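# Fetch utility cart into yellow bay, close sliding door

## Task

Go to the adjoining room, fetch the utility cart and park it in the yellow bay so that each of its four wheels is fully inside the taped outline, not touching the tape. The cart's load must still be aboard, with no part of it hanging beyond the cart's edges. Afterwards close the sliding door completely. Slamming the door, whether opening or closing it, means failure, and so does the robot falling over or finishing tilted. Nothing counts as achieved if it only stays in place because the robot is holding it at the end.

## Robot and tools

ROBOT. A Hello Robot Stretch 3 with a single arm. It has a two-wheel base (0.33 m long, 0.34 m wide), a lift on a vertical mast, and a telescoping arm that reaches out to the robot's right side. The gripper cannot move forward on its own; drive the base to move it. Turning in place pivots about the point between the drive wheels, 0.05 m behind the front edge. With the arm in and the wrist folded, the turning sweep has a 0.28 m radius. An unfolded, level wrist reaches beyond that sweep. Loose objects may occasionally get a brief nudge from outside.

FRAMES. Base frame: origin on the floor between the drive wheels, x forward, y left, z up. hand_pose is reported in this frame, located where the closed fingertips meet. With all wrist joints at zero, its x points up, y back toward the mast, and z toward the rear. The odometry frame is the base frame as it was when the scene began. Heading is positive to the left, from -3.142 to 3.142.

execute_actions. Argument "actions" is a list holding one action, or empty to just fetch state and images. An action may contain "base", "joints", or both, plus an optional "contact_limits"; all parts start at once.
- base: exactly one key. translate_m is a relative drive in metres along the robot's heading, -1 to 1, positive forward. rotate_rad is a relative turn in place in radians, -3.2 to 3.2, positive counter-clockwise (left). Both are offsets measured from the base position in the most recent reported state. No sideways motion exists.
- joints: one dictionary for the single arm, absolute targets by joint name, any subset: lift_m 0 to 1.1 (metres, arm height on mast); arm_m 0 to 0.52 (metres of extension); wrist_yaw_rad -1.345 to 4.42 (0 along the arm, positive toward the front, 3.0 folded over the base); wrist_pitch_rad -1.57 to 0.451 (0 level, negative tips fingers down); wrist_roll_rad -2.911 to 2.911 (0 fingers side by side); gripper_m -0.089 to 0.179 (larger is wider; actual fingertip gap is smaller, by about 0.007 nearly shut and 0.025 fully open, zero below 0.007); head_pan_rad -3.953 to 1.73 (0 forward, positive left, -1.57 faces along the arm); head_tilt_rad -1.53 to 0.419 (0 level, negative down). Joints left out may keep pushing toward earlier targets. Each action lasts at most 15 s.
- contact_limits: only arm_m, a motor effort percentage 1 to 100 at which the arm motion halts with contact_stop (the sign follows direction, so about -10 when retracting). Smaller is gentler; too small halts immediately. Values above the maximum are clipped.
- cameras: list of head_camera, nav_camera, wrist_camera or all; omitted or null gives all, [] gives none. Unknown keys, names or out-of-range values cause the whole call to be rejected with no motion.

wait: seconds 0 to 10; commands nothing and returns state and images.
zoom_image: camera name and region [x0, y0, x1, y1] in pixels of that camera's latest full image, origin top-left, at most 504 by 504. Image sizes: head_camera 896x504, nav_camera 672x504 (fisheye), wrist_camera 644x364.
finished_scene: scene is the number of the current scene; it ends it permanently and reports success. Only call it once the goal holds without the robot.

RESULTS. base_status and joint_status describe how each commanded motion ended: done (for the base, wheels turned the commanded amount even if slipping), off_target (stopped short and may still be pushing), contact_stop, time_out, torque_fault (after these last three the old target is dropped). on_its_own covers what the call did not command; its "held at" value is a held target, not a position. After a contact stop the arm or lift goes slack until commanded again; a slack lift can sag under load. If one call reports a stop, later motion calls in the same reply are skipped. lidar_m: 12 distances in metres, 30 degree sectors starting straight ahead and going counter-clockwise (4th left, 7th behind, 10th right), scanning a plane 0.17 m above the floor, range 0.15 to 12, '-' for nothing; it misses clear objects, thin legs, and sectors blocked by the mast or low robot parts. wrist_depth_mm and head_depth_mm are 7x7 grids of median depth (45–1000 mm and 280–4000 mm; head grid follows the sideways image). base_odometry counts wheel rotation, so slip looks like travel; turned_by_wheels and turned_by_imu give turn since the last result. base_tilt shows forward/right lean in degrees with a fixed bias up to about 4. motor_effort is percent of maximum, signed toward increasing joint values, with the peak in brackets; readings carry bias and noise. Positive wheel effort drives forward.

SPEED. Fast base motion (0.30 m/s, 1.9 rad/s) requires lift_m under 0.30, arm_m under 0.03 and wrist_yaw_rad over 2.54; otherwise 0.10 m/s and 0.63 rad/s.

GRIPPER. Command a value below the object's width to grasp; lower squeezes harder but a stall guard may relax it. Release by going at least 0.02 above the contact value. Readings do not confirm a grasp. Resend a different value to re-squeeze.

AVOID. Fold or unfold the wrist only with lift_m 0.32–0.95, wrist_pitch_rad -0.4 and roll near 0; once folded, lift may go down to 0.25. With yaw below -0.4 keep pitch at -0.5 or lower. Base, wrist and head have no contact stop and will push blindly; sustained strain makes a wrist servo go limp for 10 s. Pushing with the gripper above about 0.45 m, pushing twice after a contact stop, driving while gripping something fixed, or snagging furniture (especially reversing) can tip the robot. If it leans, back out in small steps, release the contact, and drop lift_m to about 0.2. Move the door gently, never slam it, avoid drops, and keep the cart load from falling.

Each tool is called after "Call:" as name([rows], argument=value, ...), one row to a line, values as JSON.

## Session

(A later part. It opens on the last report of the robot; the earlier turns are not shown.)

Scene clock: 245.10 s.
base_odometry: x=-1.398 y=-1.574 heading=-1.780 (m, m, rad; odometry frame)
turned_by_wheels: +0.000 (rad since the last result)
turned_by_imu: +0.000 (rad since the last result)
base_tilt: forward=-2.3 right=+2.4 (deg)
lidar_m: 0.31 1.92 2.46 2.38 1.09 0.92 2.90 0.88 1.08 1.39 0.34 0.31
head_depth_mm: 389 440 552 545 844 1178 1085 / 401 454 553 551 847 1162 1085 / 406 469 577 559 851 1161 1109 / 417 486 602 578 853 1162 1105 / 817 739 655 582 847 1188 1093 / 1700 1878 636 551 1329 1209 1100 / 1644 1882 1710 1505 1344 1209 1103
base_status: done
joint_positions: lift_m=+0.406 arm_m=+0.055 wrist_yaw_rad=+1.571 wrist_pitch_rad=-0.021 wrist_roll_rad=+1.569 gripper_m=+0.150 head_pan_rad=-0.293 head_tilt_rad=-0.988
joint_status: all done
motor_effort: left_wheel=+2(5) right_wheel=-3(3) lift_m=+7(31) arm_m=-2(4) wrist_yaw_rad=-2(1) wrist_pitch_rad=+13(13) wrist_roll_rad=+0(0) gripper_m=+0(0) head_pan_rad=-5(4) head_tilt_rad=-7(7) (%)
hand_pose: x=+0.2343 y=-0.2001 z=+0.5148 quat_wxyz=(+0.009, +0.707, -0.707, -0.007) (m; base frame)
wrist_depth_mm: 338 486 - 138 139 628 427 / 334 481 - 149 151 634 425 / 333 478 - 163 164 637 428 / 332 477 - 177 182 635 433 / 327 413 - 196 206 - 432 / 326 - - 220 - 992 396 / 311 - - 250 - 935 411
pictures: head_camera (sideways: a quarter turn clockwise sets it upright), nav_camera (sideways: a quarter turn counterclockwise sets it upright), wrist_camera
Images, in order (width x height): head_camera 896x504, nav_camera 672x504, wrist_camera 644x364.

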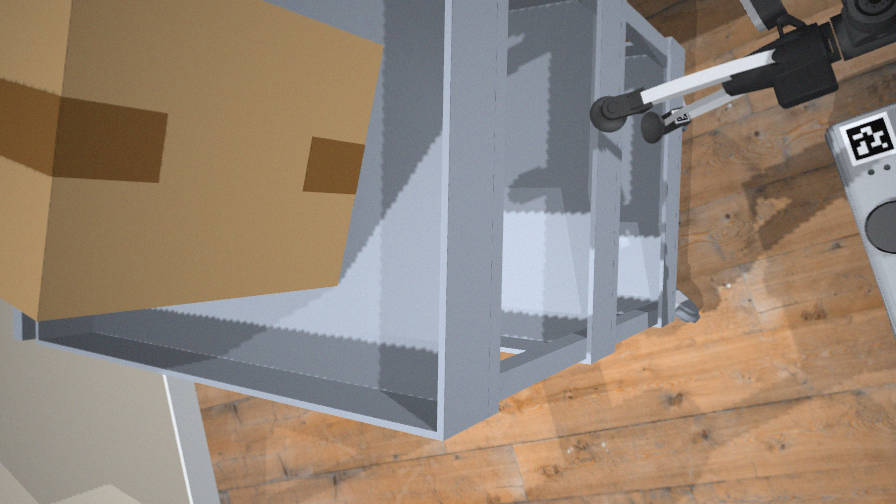

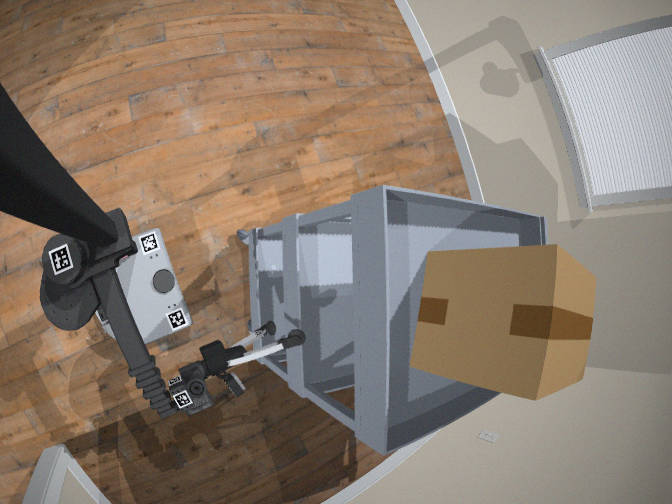

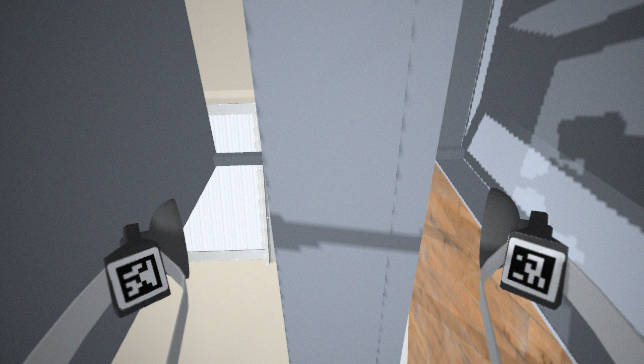

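Call:
execute_actions([
  {"base":{"translate_m":0.055},"joints":{"lift_m":0.397,"arm_m":0.005}},
])

Scene clock: 250.57 s.
base_odometry: x=-1.410 y=-1.628 heading=-1.780 (m, m, rad; odometry frame)
turned_by_wheels: +0.000 (rad since the last result)
turned_by_imu: +0.000 (rad since the last result)
base_tilt: forward=-2.4 right=+2.4 (deg)
lidar_m: 0.26 1.87 2.47 2.37 1.17 0.97 2.97 0.93 1.16 1.39 0.29 0.26
head_depth_mm: 376 389 471 550 794 1066 1089 / 378 401 490 560 799 1077 - / 382 416 512 566 799 1146 1105 / 388 431 543 567 805 1094 1107 / 838 742 652 571 741 1169 1095 / 1642 1849 1657 553 1293 1205 1101 / 1602 1873 1721 1517 1351 1212 1098
base_status: done
joint_positions: lift_m=+0.398 arm_m=+0.005 wrist_yaw_rad=+1.571 wrist_pitch_rad=-0.021 wrist_roll_rad=+1.570 gripper_m=+0.150 head_pan_rad=-0.293 head_tilt_rad=-0.988
joint_status: all done
motor_effort: left_wheel=+2(5) right_wheel=-2(3) lift_m=+7(7) arm_m=-3(3) wrist_yaw_rad=-2(1) wrist_pitch_rad=+13(13) wrist_roll_rad=+0(0) gripper_m=-1(0) head_pan_rad=-5(5) head_tilt_rad=-7(7) (%)
hand_pose: x=+0.2343 y=-0.1501 z=+0.5068 quat_wxyz=(+0.008, +0.707, -0.707, -0.007) (m; base frame)
wrist_depth_mm: 348 506 106 106 107 576 415 / 344 497 115 114 115 580 415 / 344 493 128 124 125 627 419 / 340 486 141 136 138 598 422 / 337 428 - 151 155 - 424 / 336 - - 168 173 996 387 / 319 - - 191 204 912 652
pictures: head_camera (sideways: a quarter turn clockwise sets it upright), nav_camera (sideways: a quarter turn counterclockwise sets it upright), wrist_camera
Images, in order (width x height): head_camera 896x504, nav_camera 672x504, wrist_camera 644x364.

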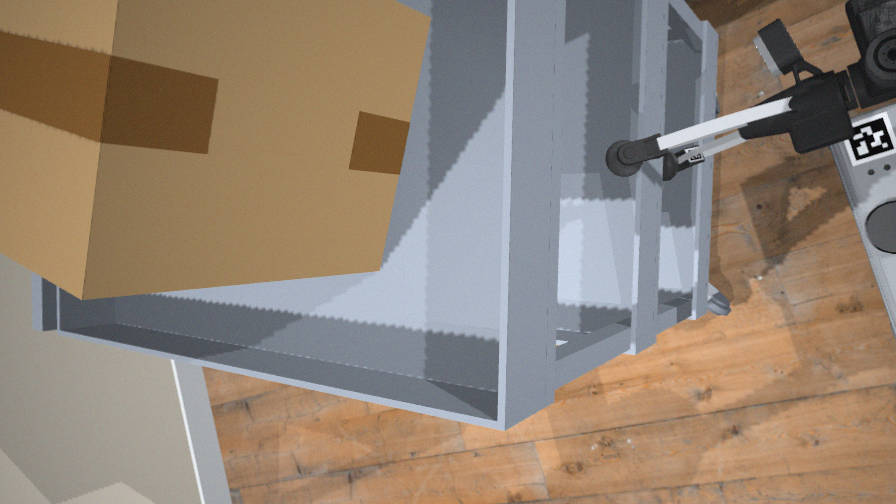

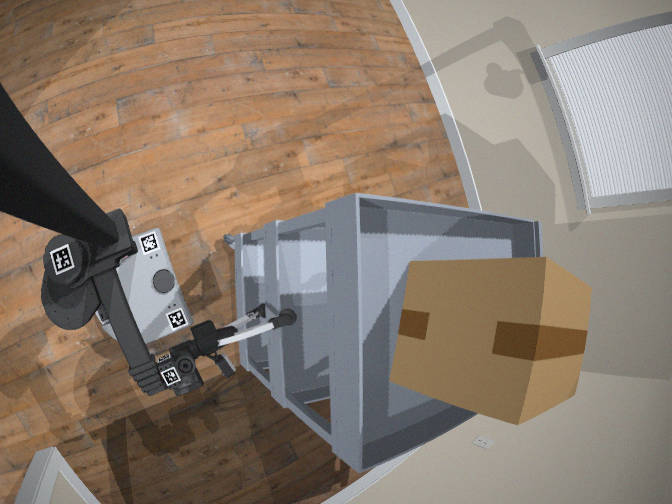

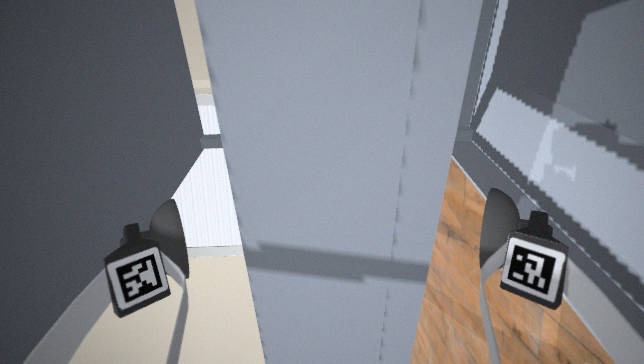

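Call:
execute_actions([
  {"base":{"translate_m":0.02}},
], cameras=[])

Call:
execute_actions([
  {"joints":{"gripper_m":0.03}},
])

Scene clock: 254.10 s.
base_odometry: x=-1.414 y=-1.647 heading=-1.780 (m, m, rad; odometry frame)
turned_by_wheels: +0.000 (rad since the last result)
turned_by_imu: +0.000 (rad since the last result)
base_tilt: forward=-2.4 right=+2.4 (deg)
lidar_m: 0.24 1.86 2.46 2.37 1.20 0.99 2.99 0.95 1.19 1.40 0.27 0.24
head_depth_mm: 376 370 448 540 524 983 1095 / 378 382 467 554 527 1035 - / 382 396 489 560 530 1058 1112 / 385 411 522 568 531 1069 1107 / 1568 723 653 572 534 1155 1096 / 1632 1881 1682 554 1282 1207 1095 / 1580 1850 1726 1512 1336 1213 1104
base_status: done
joint_positions: lift_m=+0.398 arm_m=+0.005 wrist_yaw_rad=+1.571 wrist_pitch_rad=-0.021 wrist_roll_rad=+1.570 gripper_m=+0.150 head_pan_rad=-0.293 head_tilt_rad=-0.988
joint_status: not commanded
motor_effort: left_wheel=+1(5) right_wheel=-2(4) lift_m=+8(8) arm_m=-3(3) wrist_yaw_rad=-2(2) wrist_pitch_rad=+13(13) wrist_roll_rad=+0(0) gripper_m=-1(0) head_pan_rad=-4(4) head_tilt_rad=-7(7) (%)
hand_pose: x=+0.2343 y=-0.1501 z=+0.5068 quat_wxyz=(+0.008, +0.707, -0.707, -0.007) (m; base frame)
wrist_depth_mm: 346 473 88 89 89 92 414 / 346 506 95 96 96 510 416 / 343 496 104 104 105 551 420 / 340 491 116 114 115 567 420 / 339 425 131 126 127 - 424 / 335 - - 141 143 986 386 / 318 - - 160 166 913 661
pictures: none
No camera images: the call's "cameras" was empty. Leave "cameras" out to get every camera's image.

Scene clock: 255.80 s.
base_odometry: x=-1.414 y=-1.647 heading=-1.780 (m, m, rad; odometry frame)
turned_by_wheels: +0.000 (rad since the last result)
turned_by_imu: +0.000 (rad since the last result)
base_tilt: forward=-2.3 right=+2.3 (deg)
lidar_m: 0.24 1.85 2.46 2.37 1.20 0.98 2.99 0.95 1.19 1.39 0.27 0.24
head_depth_mm: 377 370 449 541 525 981 1095 / 379 382 467 552 527 1027 - / 382 396 488 561 529 1054 1106 / 385 410 522 569 530 1078 1105 / 1564 725 652 572 535 1153 1098 / 1643 1869 1670 553 1284 1203 1101 / 1579 1842 1733 1516 1340 1212 1106
base_status: not commanded
joint_positions: lift_m=+0.398 arm_m=+0.005 wrist_yaw_rad=+1.571 wrist_pitch_rad=-0.025 wrist_roll_rad=+1.569 gripper_m=+0.032 head_pan_rad=-0.293 head_tilt_rad=-0.988
joint_status: all done
motor_effort: left_wheel=+1(2) right_wheel=-3(2) lift_m=+9(9) arm_m=-2(3) wrist_yaw_rad=-2(2) wrist_pitch_rad=+15(21) wrist_roll_rad=+0(0) gripper_m=-42(100) head_pan_rad=-4(4) head_tilt_rad=-7(7) (%)
hand_pose: x=+0.2342 y=-0.1501 z=+0.5057 quat_wxyz=(+0.010, +0.707, -0.707, -0.008) (m; base frame)
wrist_depth_mm: 349 476 88 89 89 506 411 / 350 502 95 96 97 538 413 / 345 501 104 104 105 578 414 / 344 497 116 114 115 573 417 / 341 488 126 126 127 494 420 / 339 - 144 141 143 907 388 / 338 - - 160 166 916 344
pictures: head_camera (sideways: a quarter turn clockwise sets it upright), nav_camera (sideways: a quarter turn counterclockwise sets it upright), wrist_camera
Images, in order (width x height): head_camera 896x504, nav_camera 672x504, wrist_camera 644x364.

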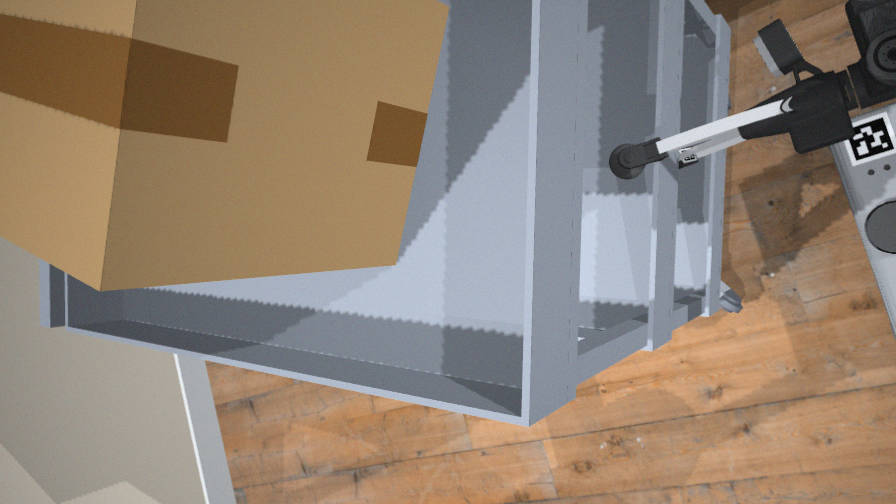

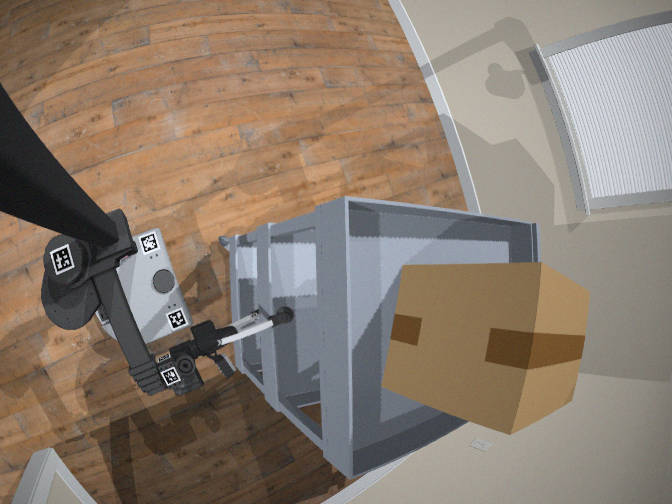

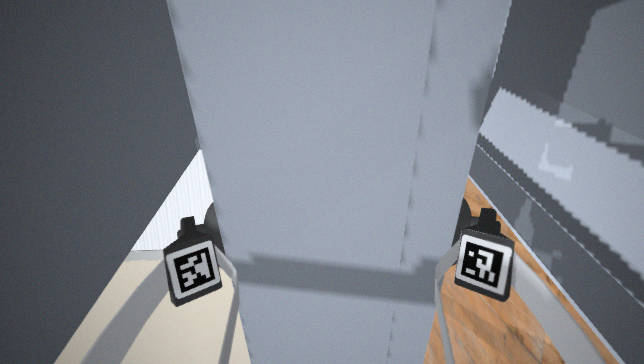

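Call:
execute_actions([
  {"base":{"rotate_rad":-0.13},"joints":{"head_pan_rad":-0.2,"head_tilt_rad":-0.9}},
], cameras=[])

Call:
execute_actions([
  {"base":{"translate_m":-0.25}},
])

Scene clock: 260.10 s.
base_odometry: x=-1.414 y=-1.647 heading=-1.910 (m, m, rad; odometry frame)
turned_by_wheels: -0.130 (rad since the last result)
turned_by_imu: -0.128 (rad since the last result)
base_tilt: forward=-2.3 right=+2.4 (deg)
lidar_m: 0.23 0.25 2.26 2.38 1.39 0.98 1.06 0.94 1.06 1.40 0.28 0.23
head_depth_mm: 460 373 414 510 523 781 1089 / 462 377 426 527 525 773 1091 / 468 382 438 550 528 775 1073 / 1607 393 452 572 530 777 1073 / 1622 816 718 611 532 711 1087 / 1571 1798 1847 1503 531 1218 1107 / 1516 1754 1872 1608 1389 1240 1116
base_status: done
joint_positions: lift_m=+0.398 arm_m=+0.005 wrist_yaw_rad=+1.594 wrist_pitch_rad=-0.036 wrist_roll_rad=+1.574 gripper_m=+0.054 head_pan_rad=-0.207 head_tilt_rad=-0.902
joint_status: all done
on_its_own: gripper_m is held at +0.053, not at your +0.030, by its stall guard, which is still easing; wrist_yaw_rad is at rest, and its effort (-31) is outside its rest range (-12 to +12)
motor_effort: left_wheel=+4(8) right_wheel=-11(17) lift_m=+10(10) arm_m=+2(2) wrist_yaw_rad=-31(46) wrist_pitch_rad=+22(22) wrist_roll_rad=-2(2) gripper_m=-29(32) head_pan_rad=+4(18) head_tilt_rad=+1(11) (%)
hand_pose: x=+0.2338 y=-0.1438 z=+0.5028 quat_wxyz=(+0.012, +0.715, -0.699, -0.014) (m; base frame)
wrist_depth_mm: 349 527 106 107 108 596 404 / 348 518 113 113 114 602 408 / 342 513 120 120 122 602 409 / 348 508 129 128 130 614 412 / 345 499 137 138 139 530 413 / 344 464 150 148 152 896 400 / 342 - - 161 167 913 366
pictures: none
No camera images: the call's "cameras" was empty. Leave "cameras" out to get every camera's image.

Scene clock: 264.03 s.
base_odometry: x=-1.331 y=-1.412 heading=-1.909 (m, m, rad; odometry frame)
turned_by_wheels: +0.000 (rad since the last result)
turned_by_imu: +0.002 (rad since the last result)
base_tilt: forward=-2.3 right=+2.3 (deg)
lidar_m: 0.18 2.06 2.54 2.34 0.98 0.76 2.73 0.78 0.76 1.43 0.30 0.20
head_depth_mm: 460 377 430 546 532 812 1108 / 465 376 422 535 526 774 1098 / 466 371 415 523 528 712 1064 / 473 372 408 512 531 495 1001 / 516 413 685 610 533 487 1089 / 1784 801 721 615 1325 1233 1104 / 1729 805 1772 1615 1408 1242 1108
base_status: done
joint_positions: lift_m=+0.398 arm_m=+0.005 wrist_yaw_rad=+1.470 wrist_pitch_rad=-0.039 wrist_roll_rad=+1.582 gripper_m=+0.057 head_pan_rad=-0.207 head_tilt_rad=-0.901
joint_status: not commanded
on_its_own: wrist_yaw_rad is held at +1.464, not at your +1.570, by its stall guard, which is not easing now; gripper_m is held at +0.056, not at your +0.030, by its stall guard, which is not easing now
motor_effort: left_wheel=+1(4) right_wheel=-6(26) lift_m=+11(11) arm_m=-2(1) wrist_yaw_rad=-6(55) wrist_pitch_rad=+24(24) wrist_roll_rad=-5(5) gripper_m=-26(29) head_pan_rad=+4(5) head_tilt_rad=+1(2) (%)
hand_pose: x=+0.2324 y=-0.1758 z=+0.5020 quat_wxyz=(+0.009, +0.670, -0.742, -0.018) (m; base frame)
wrist_depth_mm: 352 - 148 148 149 835 386 / 351 564 147 147 148 570 405 / 345 516 146 146 147 603 407 / 350 513 144 145 146 614 411 / 348 501 143 144 144 544 413 / 346 461 142 143 144 628 417 / 341 571 142 142 142 619 400
pictures: head_camera (sideways: a quarter turn clockwise sets it upright), nav_camera (sideways: a quarter turn counterclockwise sets it upright), wrist_camera
Images, in order (width x height): head_camera 896x504, nav_camera 672x504, wrist_camera 644x364.

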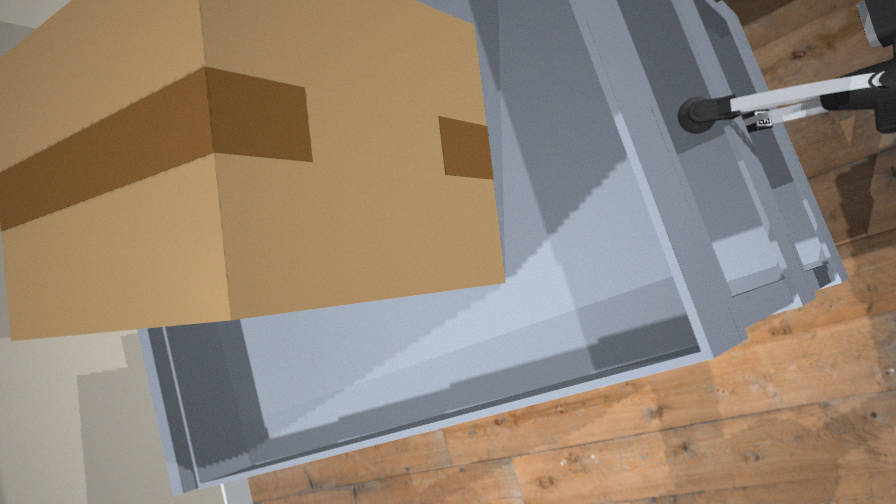

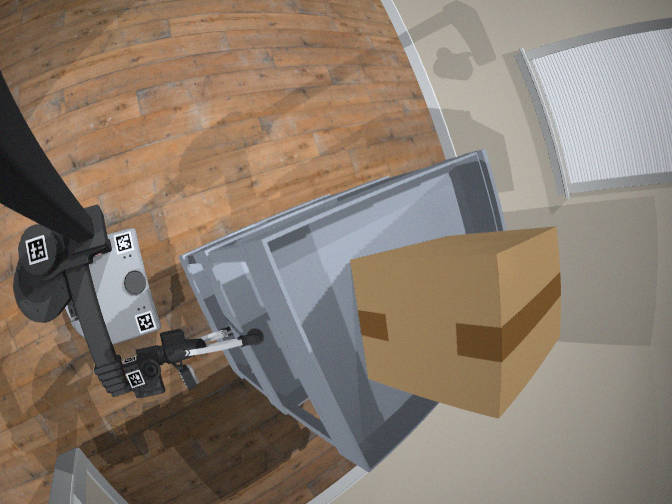

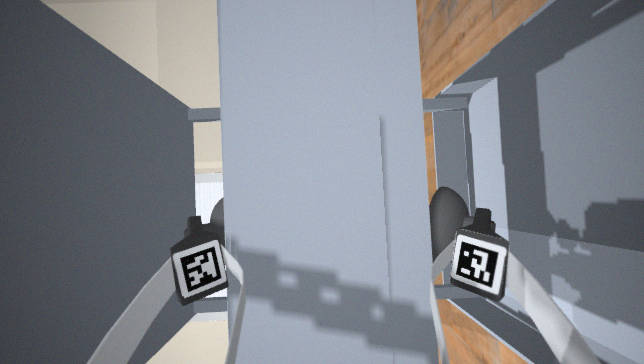

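Call:
execute_actions([
  {"base":{"translate_m":-0.28},"joints":{"wrist_yaw_rad":1.5,"gripper_m":0.02}},
])

Scene clock: 272.13 s.
base_odometry: x=-1.238 y=-1.147 heading=-1.909 (m, m, rad; odometry frame)
turned_by_wheels: +0.000 (rad since the last result)
turned_by_imu: +0.002 (rad since the last result)
base_tilt: forward=-2.3 right=+2.4 (deg)
lidar_m: 0.16 0.18 2.50 2.30 0.55 0.56 2.46 2.42 0.60 0.83 0.33 0.15
head_depth_mm: 2192 383 468 588 534 1173 1106 / 2239 370 417 541 525 731 1096 / 468 369 389 496 528 475 1047 / 474 372 365 455 528 470 676 / 477 375 343 436 523 472 1085 / 481 388 470 602 534 1198 1108 / 1871 747 728 618 1316 1243 1112
base_status: done
joint_positions: lift_m=+0.398 arm_m=+0.005 wrist_yaw_rad=+1.460 wrist_pitch_rad=-0.036 wrist_roll_rad=+1.584 gripper_m=+0.038 head_pan_rad=-0.207 head_tilt_rad=-0.901
joint_status: wrist_yaw_rad off_target (ended at +1.460, target +1.500); gripper_m off_target (ended at +0.038, target +0.020)
on_its_own: wrist_yaw_rad is held at +1.459, not at your +1.500, by its stall guard, which is not easing now; gripper_m is held at +0.036, not at your +0.020, by its stall guard, which is still easing
motor_effort: left_wheel=+2(3) right_wheel=-7(18) lift_m=+11(11) arm_m=-1(1) wrist_yaw_rad=-1(30) wrist_pitch_rad=+22(24) wrist_roll_rad=-6(6) gripper_m=-36(100) head_pan_rad=+5(4) head_tilt_rad=+1(1) (%)
hand_pose: x=+0.2323 y=-0.1783 z=+0.5028 quat_wxyz=(+0.007, +0.667, -0.745, -0.018) (m; base frame)
wrist_depth_mm: - - - 186 - 834 357 / 349 - - 174 - 857 391 / 344 - - 163 167 560 410 / 351 509 434 153 155 615 410 / 347 500 145 145 145 546 416 / 344 460 139 137 137 634 420 / 339 544 133 130 130 638 404
pictures: head_camera (sideways: a quarter turn clockwise sets it upright), nav_camera (sideways: a quarter turn counterclockwise sets it upright), wrist_camera
Images, in order (width x height): head_camera 896x504, nav_camera 672x504, wrist_camera 644x364.

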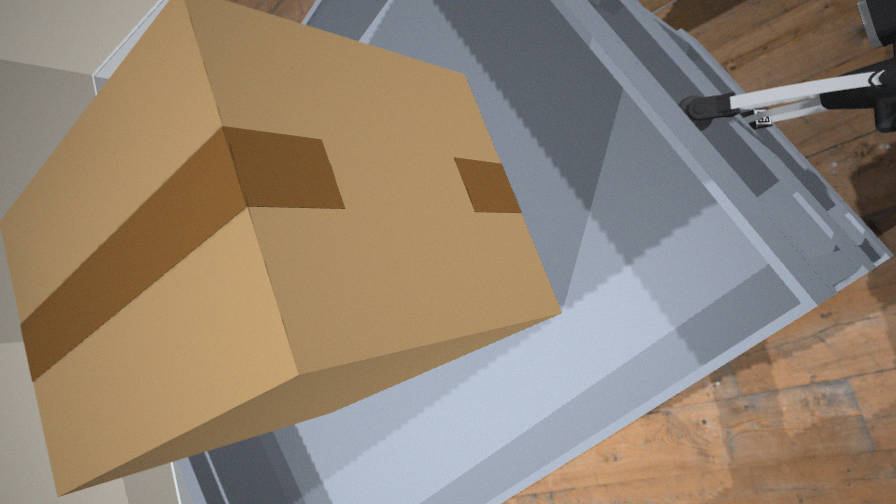

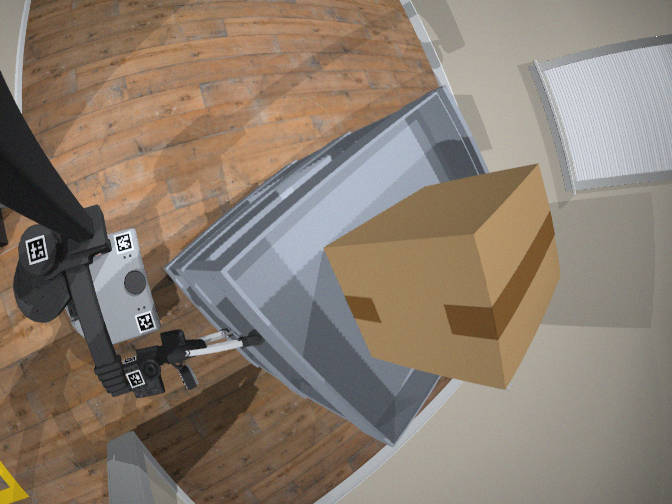

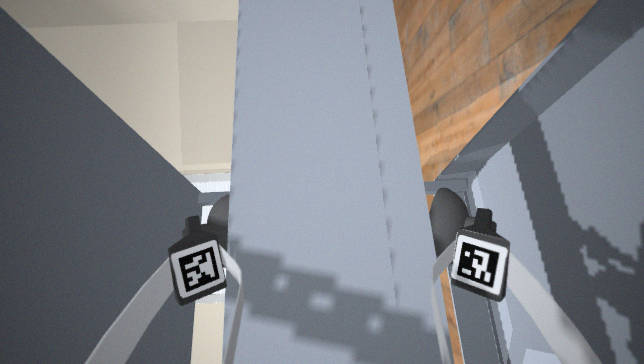

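Call:
execute_actions([
  {"joints":{"head_pan_rad":0.1,"head_tilt_rad":-1.05}},
])

Scene clock: 276.90 s.
base_odometry: x=-1.238 y=-1.147 heading=-1.909 (m, m, rad; odometry frame)
turned_by_wheels: +0.000 (rad since the last result)
turned_by_imu: +0.001 (rad since the last result)
base_tilt: forward=-2.4 right=+2.4 (deg)
lidar_m: 0.16 0.18 2.50 2.31 0.55 0.56 2.46 2.41 0.60 0.84 0.33 0.15
head_depth_mm: 340 323 412 527 493 1143 1096 / 344 318 402 523 490 871 1108 / 346 323 410 524 493 748 1111 / 518 665 608 550 496 788 1117 / 724 710 621 569 1295 1194 1117 / 2046 714 1594 1464 1320 1194 1091 / 2088 1871 1653 1476 1327 1192 1096
base_status: not commanded
joint_positions: lift_m=+0.398 arm_m=+0.005 wrist_yaw_rad=+1.460 wrist_pitch_rad=-0.036 wrist_roll_rad=+1.584 gripper_m=+0.058 head_pan_rad=+0.093 head_tilt_rad=-1.036
joint_status: all done
on_its_own: wrist_yaw_rad is held at +1.459, not at your +1.500, by its stall guard, which is not easing now; gripper_m is held at +0.057, not at your +0.020, by its stall guard, which is not easing now
motor_effort: left_wheel=+2(2) right_wheel=-7(7) lift_m=+11(11) arm_m=-1(2) wrist_yaw_rad=-2(1) wrist_pitch_rad=+22(22) wrist_roll_rad=-6(6) gripper_m=-25(26) head_pan_rad=+4(32) head_tilt_rad=-8(23) (%)
hand_pose: x=+0.2323 y=-0.1783 z=+0.5028 quat_wxyz=(+0.007, +0.667, -0.745, -0.018) (m; base frame)
wrist_depth_mm: - - - 186 - 849 357 / 349 - - 174 - 870 388 / 345 - - 163 167 557 413 / 349 505 439 153 155 617 412 / 346 498 145 145 145 543 417 / 344 458 138 138 138 633 418 / 340 537 133 130 131 641 407
pictures: head_camera (sideways: a quarter turn clockwise sets it upright), nav_camera (sideways: a quarter turn counterclockwise sets it upright), wrist_camera
Images, in order (width x height): head_camera 896x504, nav_camera 672x504, wrist_camera 644x364.

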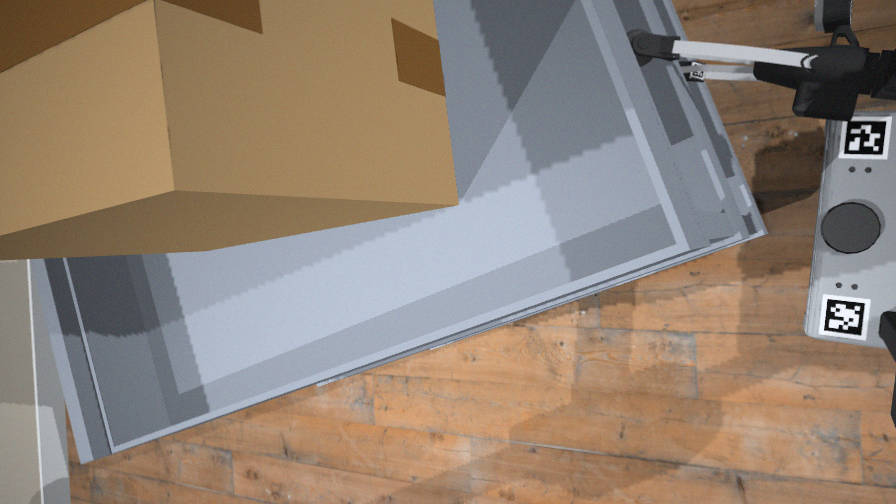

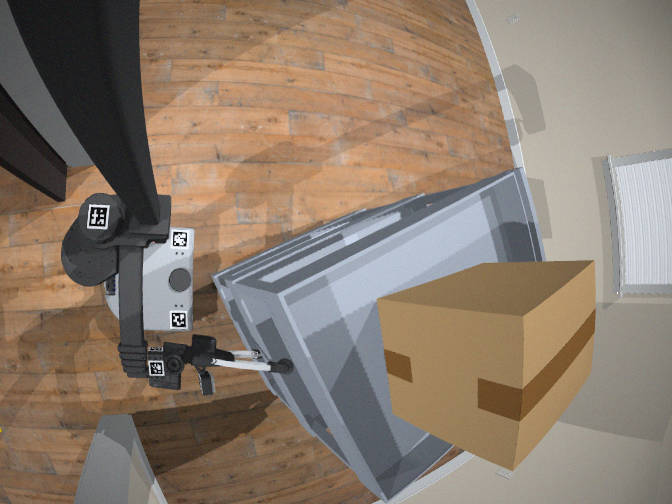

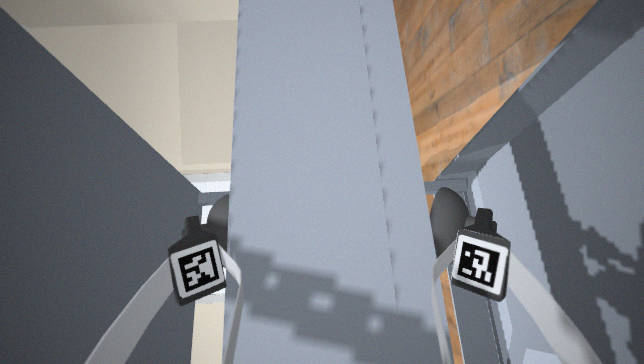

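Call:
execute_actions([
  {"base":{"rotate_rad":0.2},"joints":{"wrist_yaw_rad":1.46}},
])

Scene clock: 294.93 s.
base_odometry: x=-1.238 y=-1.147 heading=-1.710 (m, m, rad; odometry frame)
turned_by_wheels: +0.199 (rad since the last result)
turned_by_imu: +0.195 (rad since the last result)
base_tilt: forward=-2.4 right=+2.4 (deg)
lidar_m: 0.16 2.45 2.36 1.00 0.60 0.56 2.46 1.96 0.60 1.47 0.29 0.18
head_depth_mm: 341 346 430 526 497 1049 1092 / 482 383 453 535 499 1041 1109 / 745 702 614 546 494 973 1112 / 740 705 618 560 517 1163 1113 / 2113 1866 1637 1450 1310 1192 1119 / 2168 1874 1647 1454 1312 1195 1094 / 2201 1909 1650 1480 1322 1205 1100
base_status: done
joint_positions: lift_m=+0.398 arm_m=+0.005 wrist_yaw_rad=+1.421 wrist_pitch_rad=-0.034 wrist_roll_rad=+1.575 gripper_m=+0.059 head_pan_rad=+0.093 head_tilt_rad=-1.037
joint_status: wrist_yaw_rad off_target (ended at +1.421, target +1.460)
on_its_own: gripper_m is held at +0.057, not at your +0.020, by its stall guard, which is not easing now; wrist_yaw_rad is at rest, and its effort (+50) is outside its rest range (-12 to +12)
motor_effort: left_wheel=-4(10) right_wheel=+15(26) lift_m=+11(11) arm_m=-3(3) wrist_yaw_rad=+50(100) wrist_pitch_rad=+21(22) wrist_roll_rad=-3(8) gripper_m=-26(26) head_pan_rad=+5(6) head_tilt_rad=-8(8) (%)
hand_pose: x=+0.2310 y=-0.1884 z=+0.5033 quat_wxyz=(+0.010, +0.652, -0.758, -0.014) (m; base frame)
wrist_depth_mm: 355 - 153 152 154 848 375 / 348 - 150 149 151 562 404 / 351 512 147 146 147 608 412 / 349 507 143 143 144 606 412 / 345 499 139 140 141 549 416 / 344 447 137 137 137 626 416 / 343 527 407 134 135 615 399
pictures: head_camera (sideways: a quarter turn clockwise sets it upright), nav_camera (sideways: a quarter turn counterclockwise sets it upright), wrist_camera
Images, in order (width x height): head_camera 896x504, nav_camera 672x504, wrist_camera 644x364.

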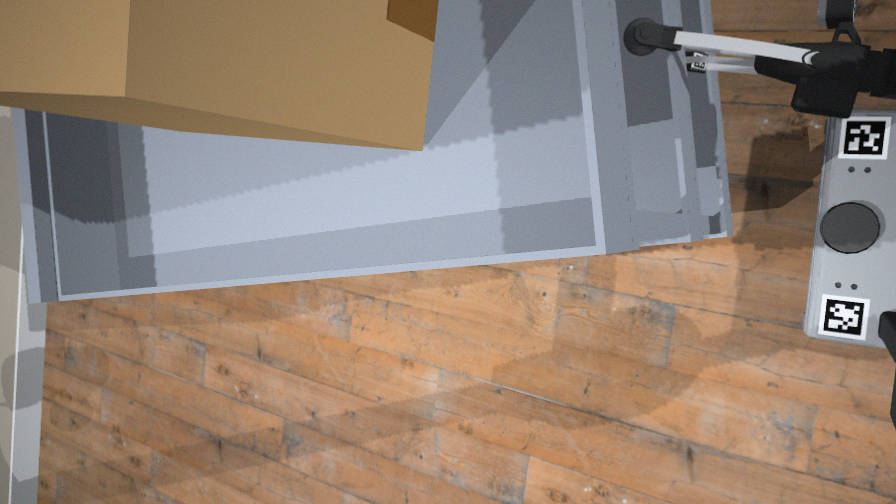

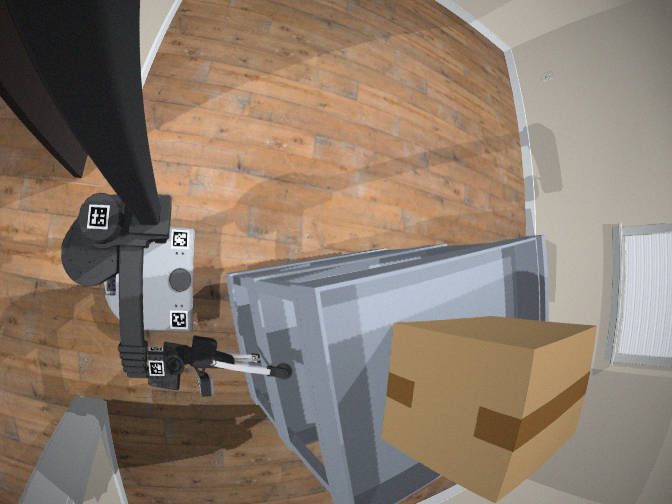

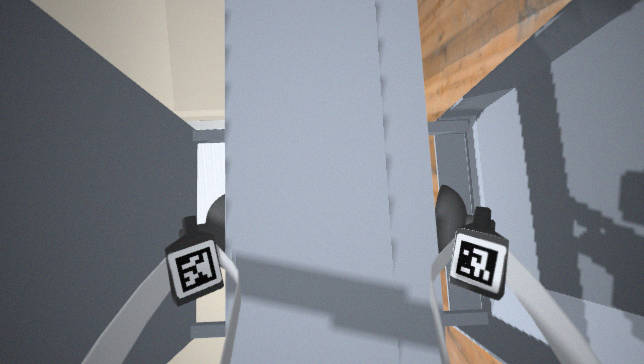

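Call:
execute_actions([
  {"joints":{"wrist_yaw_rad":1.41,"head_pan_rad":0.0,"head_tilt_rad":-1.4}},
], cameras=["head_camera","nav_camera"])

Scene clock: 305.87 s.
base_odometry: x=-1.238 y=-1.147 heading=-1.709 (m, m, rad; odometry frame)
turned_by_wheels: +0.000 (rad since the last result)
turned_by_imu: +0.001 (rad since the last result)
base_tilt: forward=-2.3 right=+2.3 (deg)
lidar_m: 0.16 2.45 2.36 1.00 0.60 0.56 2.46 1.95 0.60 1.47 0.29 0.18
head_depth_mm: 410 497 487 1228 1208 1164 1139 / 413 499 488 1075 - 1167 1146 / 519 503 490 1045 1232 - 1147 / 526 507 490 1249 1243 - 1148 / 537 1362 1311 1276 1246 - - / 1419 1369 1321 1267 1239 - 1151 / 1437 1384 1333 1282 1242 1220 1104
base_status: not commanded
joint_positions: lift_m=+0.398 arm_m=+0.005 wrist_yaw_rad=+1.404 wrist_pitch_rad=-0.034 wrist_roll_rad=+1.571 gripper_m=+0.059 head_pan_rad=+0.007 head_tilt_rad=-1.383
joint_status: all done
on_its_own: gripper_m is held at +0.057, not at your +0.020, by its stall guard, which is not easing now
motor_effort: left_wheel=-1(1) right_wheel=+10(10) lift_m=+11(11) arm_m=-2(2) wrist_yaw_rad=+8(8) wrist_pitch_rad=+21(21) wrist_roll_rad=-1(1) gripper_m=-25(25) head_pan_rad=-4(18) head_tilt_rad=-10(41) (%)
hand_pose: x=+0.2304 y=-0.1926 z=+0.5033 quat_wxyz=(+0.011, +0.646, -0.764, -0.013) (m; base frame)
wrist_depth_mm: 353 - 156 155 156 858 371 / 346 - 152 150 153 553 408 / 351 515 148 147 148 606 409 / 351 506 144 144 145 619 412 / 343 495 140 140 141 547 416 / 344 448 137 137 138 626 415 / 343 552 135 134 135 595 401
pictures: head_camera (sideways: a quarter turn clockwise sets it upright), nav_camera (sideways: a quarter turn counterclockwise sets it upright)
Images, in order (width x height): head_camera 896x504, nav_camera 672x504.

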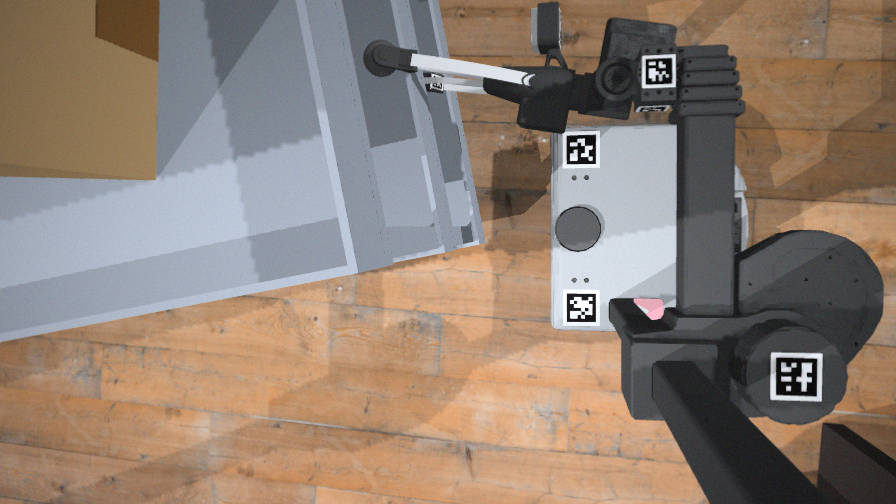

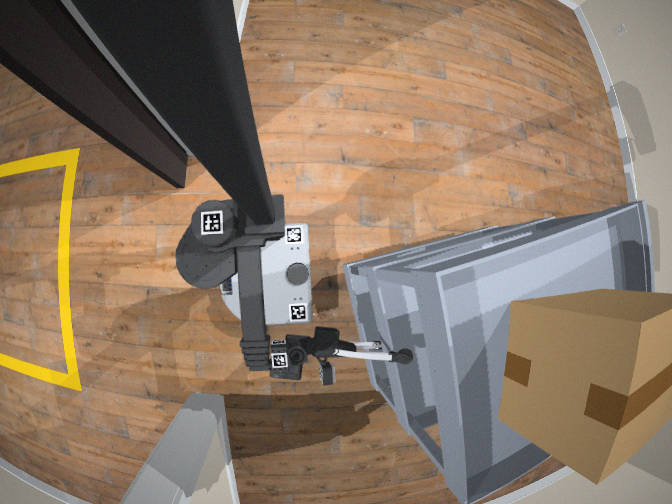

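Call:
execute_actions([
  {"base":{"translate_m":-0.12}},
], cameras=["head_camera","wrist_camera"])

Scene clock: 318.53 s.
base_odometry: x=-1.221 y=-1.029 heading=-1.709 (m, m, rad; odometry frame)
turned_by_wheels: +0.000 (rad since the last result)
turned_by_imu: +0.001 (rad since the last result)
base_tilt: forward=-2.3 right=+2.4 (deg)
lidar_m: 0.17 0.17 2.37 0.62 0.47 2.38 2.34 1.95 0.54 1.03 0.31 0.19
head_depth_mm: 416 497 491 1238 1214 1172 1140 / 418 501 489 1110 - 1162 1150 / 436 502 490 1111 1236 - 1150 / 526 508 491 1112 1238 - 1145 / 528 511 1303 1273 1240 - - / 1416 1372 1328 1279 1247 - 1154 / 1424 1374 1321 1276 1244 1216 1155
base_status: done
joint_positions: lift_m=+0.398 arm_m=+0.005 wrist_yaw_rad=+1.493 wrist_pitch_rad=-0.037 wrist_roll_rad=+1.576 gripper_m=+0.058 head_pan_rad=+0.007 head_tilt_rad=-1.384
joint_status: not commanded
on_its_own: wrist_yaw_rad is held at +1.486, not at your +1.410, by its stall guard, which is not easing now; gripper_m is held at +0.057, not at your +0.020, by its stall guard, which is not easing now
motor_effort: left_wheel=+0(6) right_wheel=-1(27) lift_m=+11(11) arm_m=+4(3) wrist_yaw_rad=-9(80) wrist_pitch_rad=+22(23) wrist_roll_rad=-3(3) gripper_m=-25(26) head_pan_rad=-5(4) head_tilt_rad=-10(10) (%)
hand_pose: x=+0.2330 y=-0.1696 z=+0.5025 quat_wxyz=(+0.011, +0.679, -0.734, -0.015) (m; base frame)
wrist_depth_mm: 350 - 148 148 149 836 386 / 350 562 146 146 148 559 405 / 344 514 145 145 146 608 408 / 350 505 144 143 144 613 412 / 348 502 142 142 143 539 414 / 346 459 141 141 142 628 418 / 343 551 139 140 141 586 400
pictures: head_camera (sideways: a quarter turn clockwise sets it upright), wrist_camera
Images, in order (width x height): head_camera 896x504, wrist_camera 644x364.

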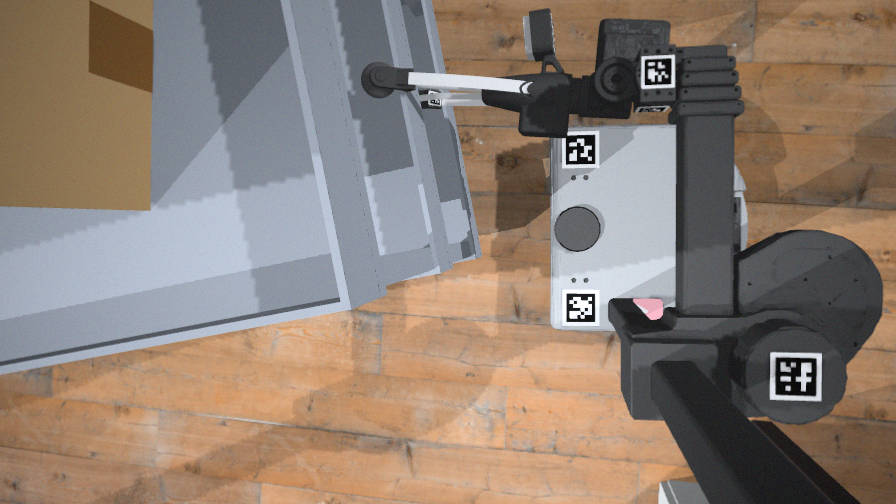

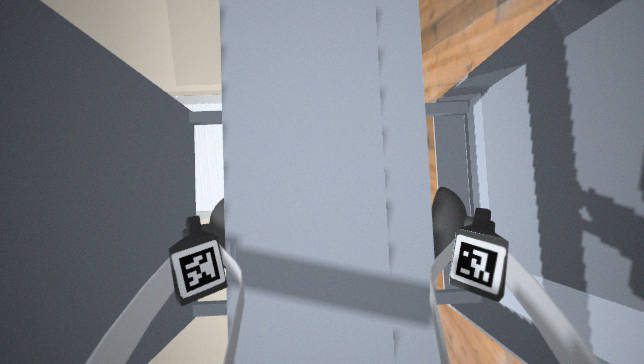

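Call:
execute_actions([
  {"base":{"rotate_rad":-0.07},"joints":{"wrist_yaw_rad":1.52,"head_pan_rad":0.0,"head_tilt_rad":-1.2}},
], cameras=[])

Call:
execute_actions([
  {"base":{"translate_m":-0.2}},
])

Scene clock: 324.77 s.
base_odometry: x=-1.221 y=-1.029 heading=-1.779 (m, m, rad; odometry frame)
turned_by_wheels: -0.069 (rad since the last result)
turned_by_imu: -0.069 (rad since the last result)
base_tilt: forward=-2.3 right=+2.3 (deg)
lidar_m: 0.16 0.16 2.41 0.78 0.48 0.47 2.34 2.07 0.54 0.75 0.33 0.19
head_depth_mm: 335 423 524 512 1207 1161 - / 335 422 527 504 1101 - - / 333 419 527 506 1076 1196 - / 619 574 537 504 802 1199 - / 646 591 544 512 1241 1195 - / 649 618 1440 1349 1262 1174 - / 1725 1566 1464 1342 1260 1179 1128
base_status: done
joint_positions: lift_m=+0.398 arm_m=+0.005 wrist_yaw_rad=+1.553 wrist_pitch_rad=-0.037 wrist_roll_rad=+1.573 gripper_m=+0.058 head_pan_rad=+0.007 head_tilt_rad=-1.199
joint_status: wrist_yaw_rad off_target (ended at +1.553, target +1.520); the others done
on_its_own: gripper_m is held at +0.057, not at your +0.020, by its stall guard, which is not easing now; wrist_yaw_rad is at rest, and its effort (-42) is outside its rest range (-12 to +12)
motor_effort: left_wheel=+5(4) right_wheel=-12(16) lift_m=+11(11) arm_m=+3(3) wrist_yaw_rad=-42(42) wrist_pitch_rad=+23(23) wrist_roll_rad=-2(2) gripper_m=-25(25) head_pan_rad=-4(2) head_tilt_rad=+0(18) (%)
hand_pose: x=+0.2338 y=-0.1543 z=+0.5025 quat_wxyz=(+0.013, +0.701, -0.713, -0.014) (m; base frame)
wrist_depth_mm: 356 - 149 149 151 852 385 / 349 562 147 147 149 560 406 / 346 511 146 146 147 605 406 / 350 507 144 144 146 616 410 / 349 503 142 143 143 548 414 / 342 462 141 141 142 622 416 / 342 557 140 139 141 599 401
pictures: none
No camera images: the call's "cameras" was empty. Leave "cameras" out to get every camera's image.

Scene clock: 327.97 s.
base_odometry: x=-1.180 y=-0.833 heading=-1.779 (m, m, rad; odometry frame)
turned_by_wheels: +0.000 (rad since the last result)
turned_by_imu: +0.001 (rad since the last result)
base_tilt: forward=-2.3 right=+2.4 (deg)
lidar_m: 0.15 2.97 2.41 0.46 0.43 2.23 2.14 2.08 1.51 0.50 0.35 0.18
head_depth_mm: 333 424 525 513 1212 1154 1081 / 329 417 525 506 1194 - - / 326 411 528 501 1069 1186 - / 322 405 530 505 796 1199 - / 639 591 545 506 1226 1193 - / 650 596 561 1334 1256 1178 - / 670 1554 1457 1356 1259 1184 1113
base_status: done
joint_positions: lift_m=+0.398 arm_m=+0.005 wrist_yaw_rad=+1.630 wrist_pitch_rad=-0.037 wrist_roll_rad=+1.574 gripper_m=+0.058 head_pan_rad=+0.007 head_tilt_rad=-1.199
joint_status: not commanded
on_its_own: wrist_yaw_rad is held at +1.629, not at your +1.520, by its stall guard, which is not easing now; gripper_m is held at +0.057, not at your +0.020, by its stall guard, which is not easing now
motor_effort: left_wheel=+2(6) right_wheel=-5(20) lift_m=+11(11) arm_m=+3(3) wrist_yaw_rad=-1(48) wrist_pitch_rad=+23(22) wrist_roll_rad=-2(2) gripper_m=-25(26) head_pan_rad=-3(3) head_tilt_rad=-1(1) (%)
hand_pose: x=+0.2334 y=-0.1346 z=+0.5025 quat_wxyz=(+0.013, +0.728, -0.686, -0.014) (m; base frame)
wrist_depth_mm: 353 - 148 148 150 855 384 / 348 564 147 147 148 555 406 / 344 517 145 146 147 604 407 / 349 505 144 144 145 612 414 / 348 499 142 142 143 546 414 / 345 461 141 141 142 627 419 / 343 557 139 140 140 596 400
pictures: head_camera (sideways: a quarter turn clockwise sets it upright), nav_camera (sideways: a quarter turn counterclockwise sets it upright), wrist_camera
Images, in order (width x height): head_camera 896x504, nav_camera 672x504, wrist_camera 644x364.

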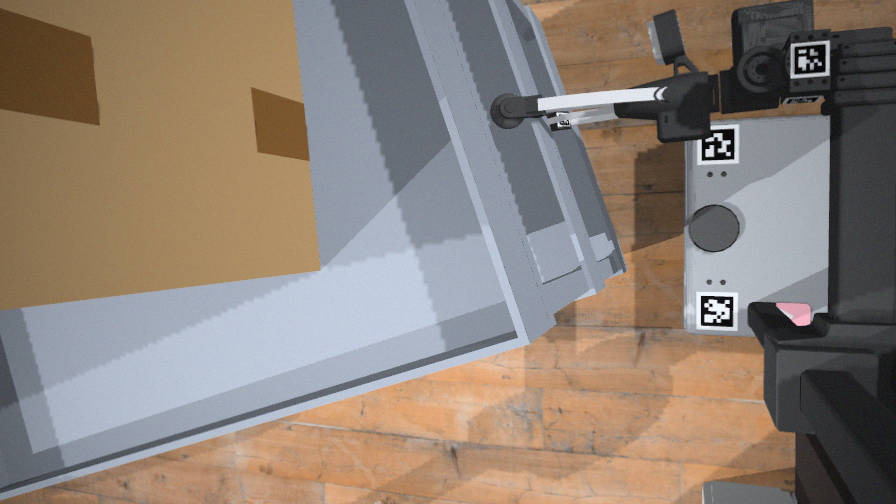

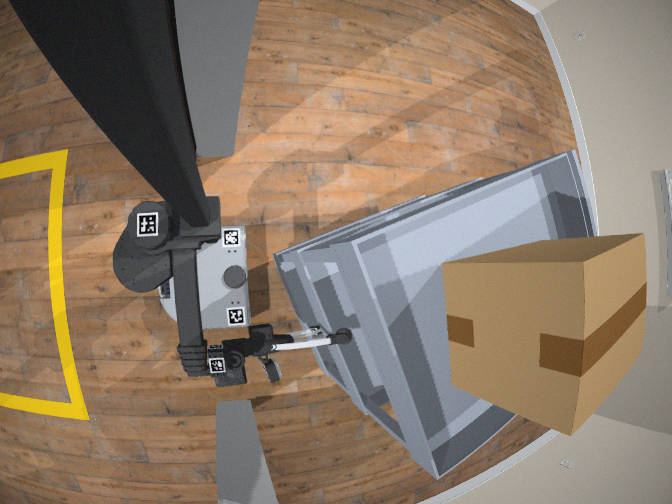

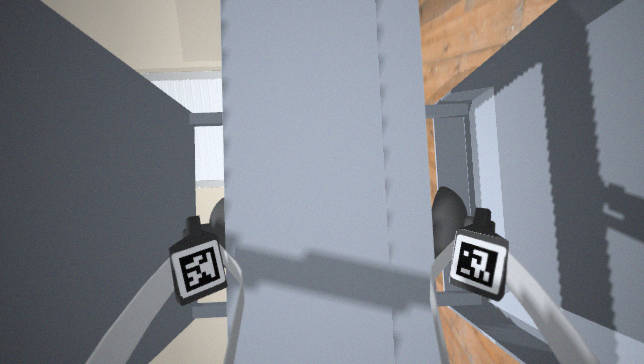

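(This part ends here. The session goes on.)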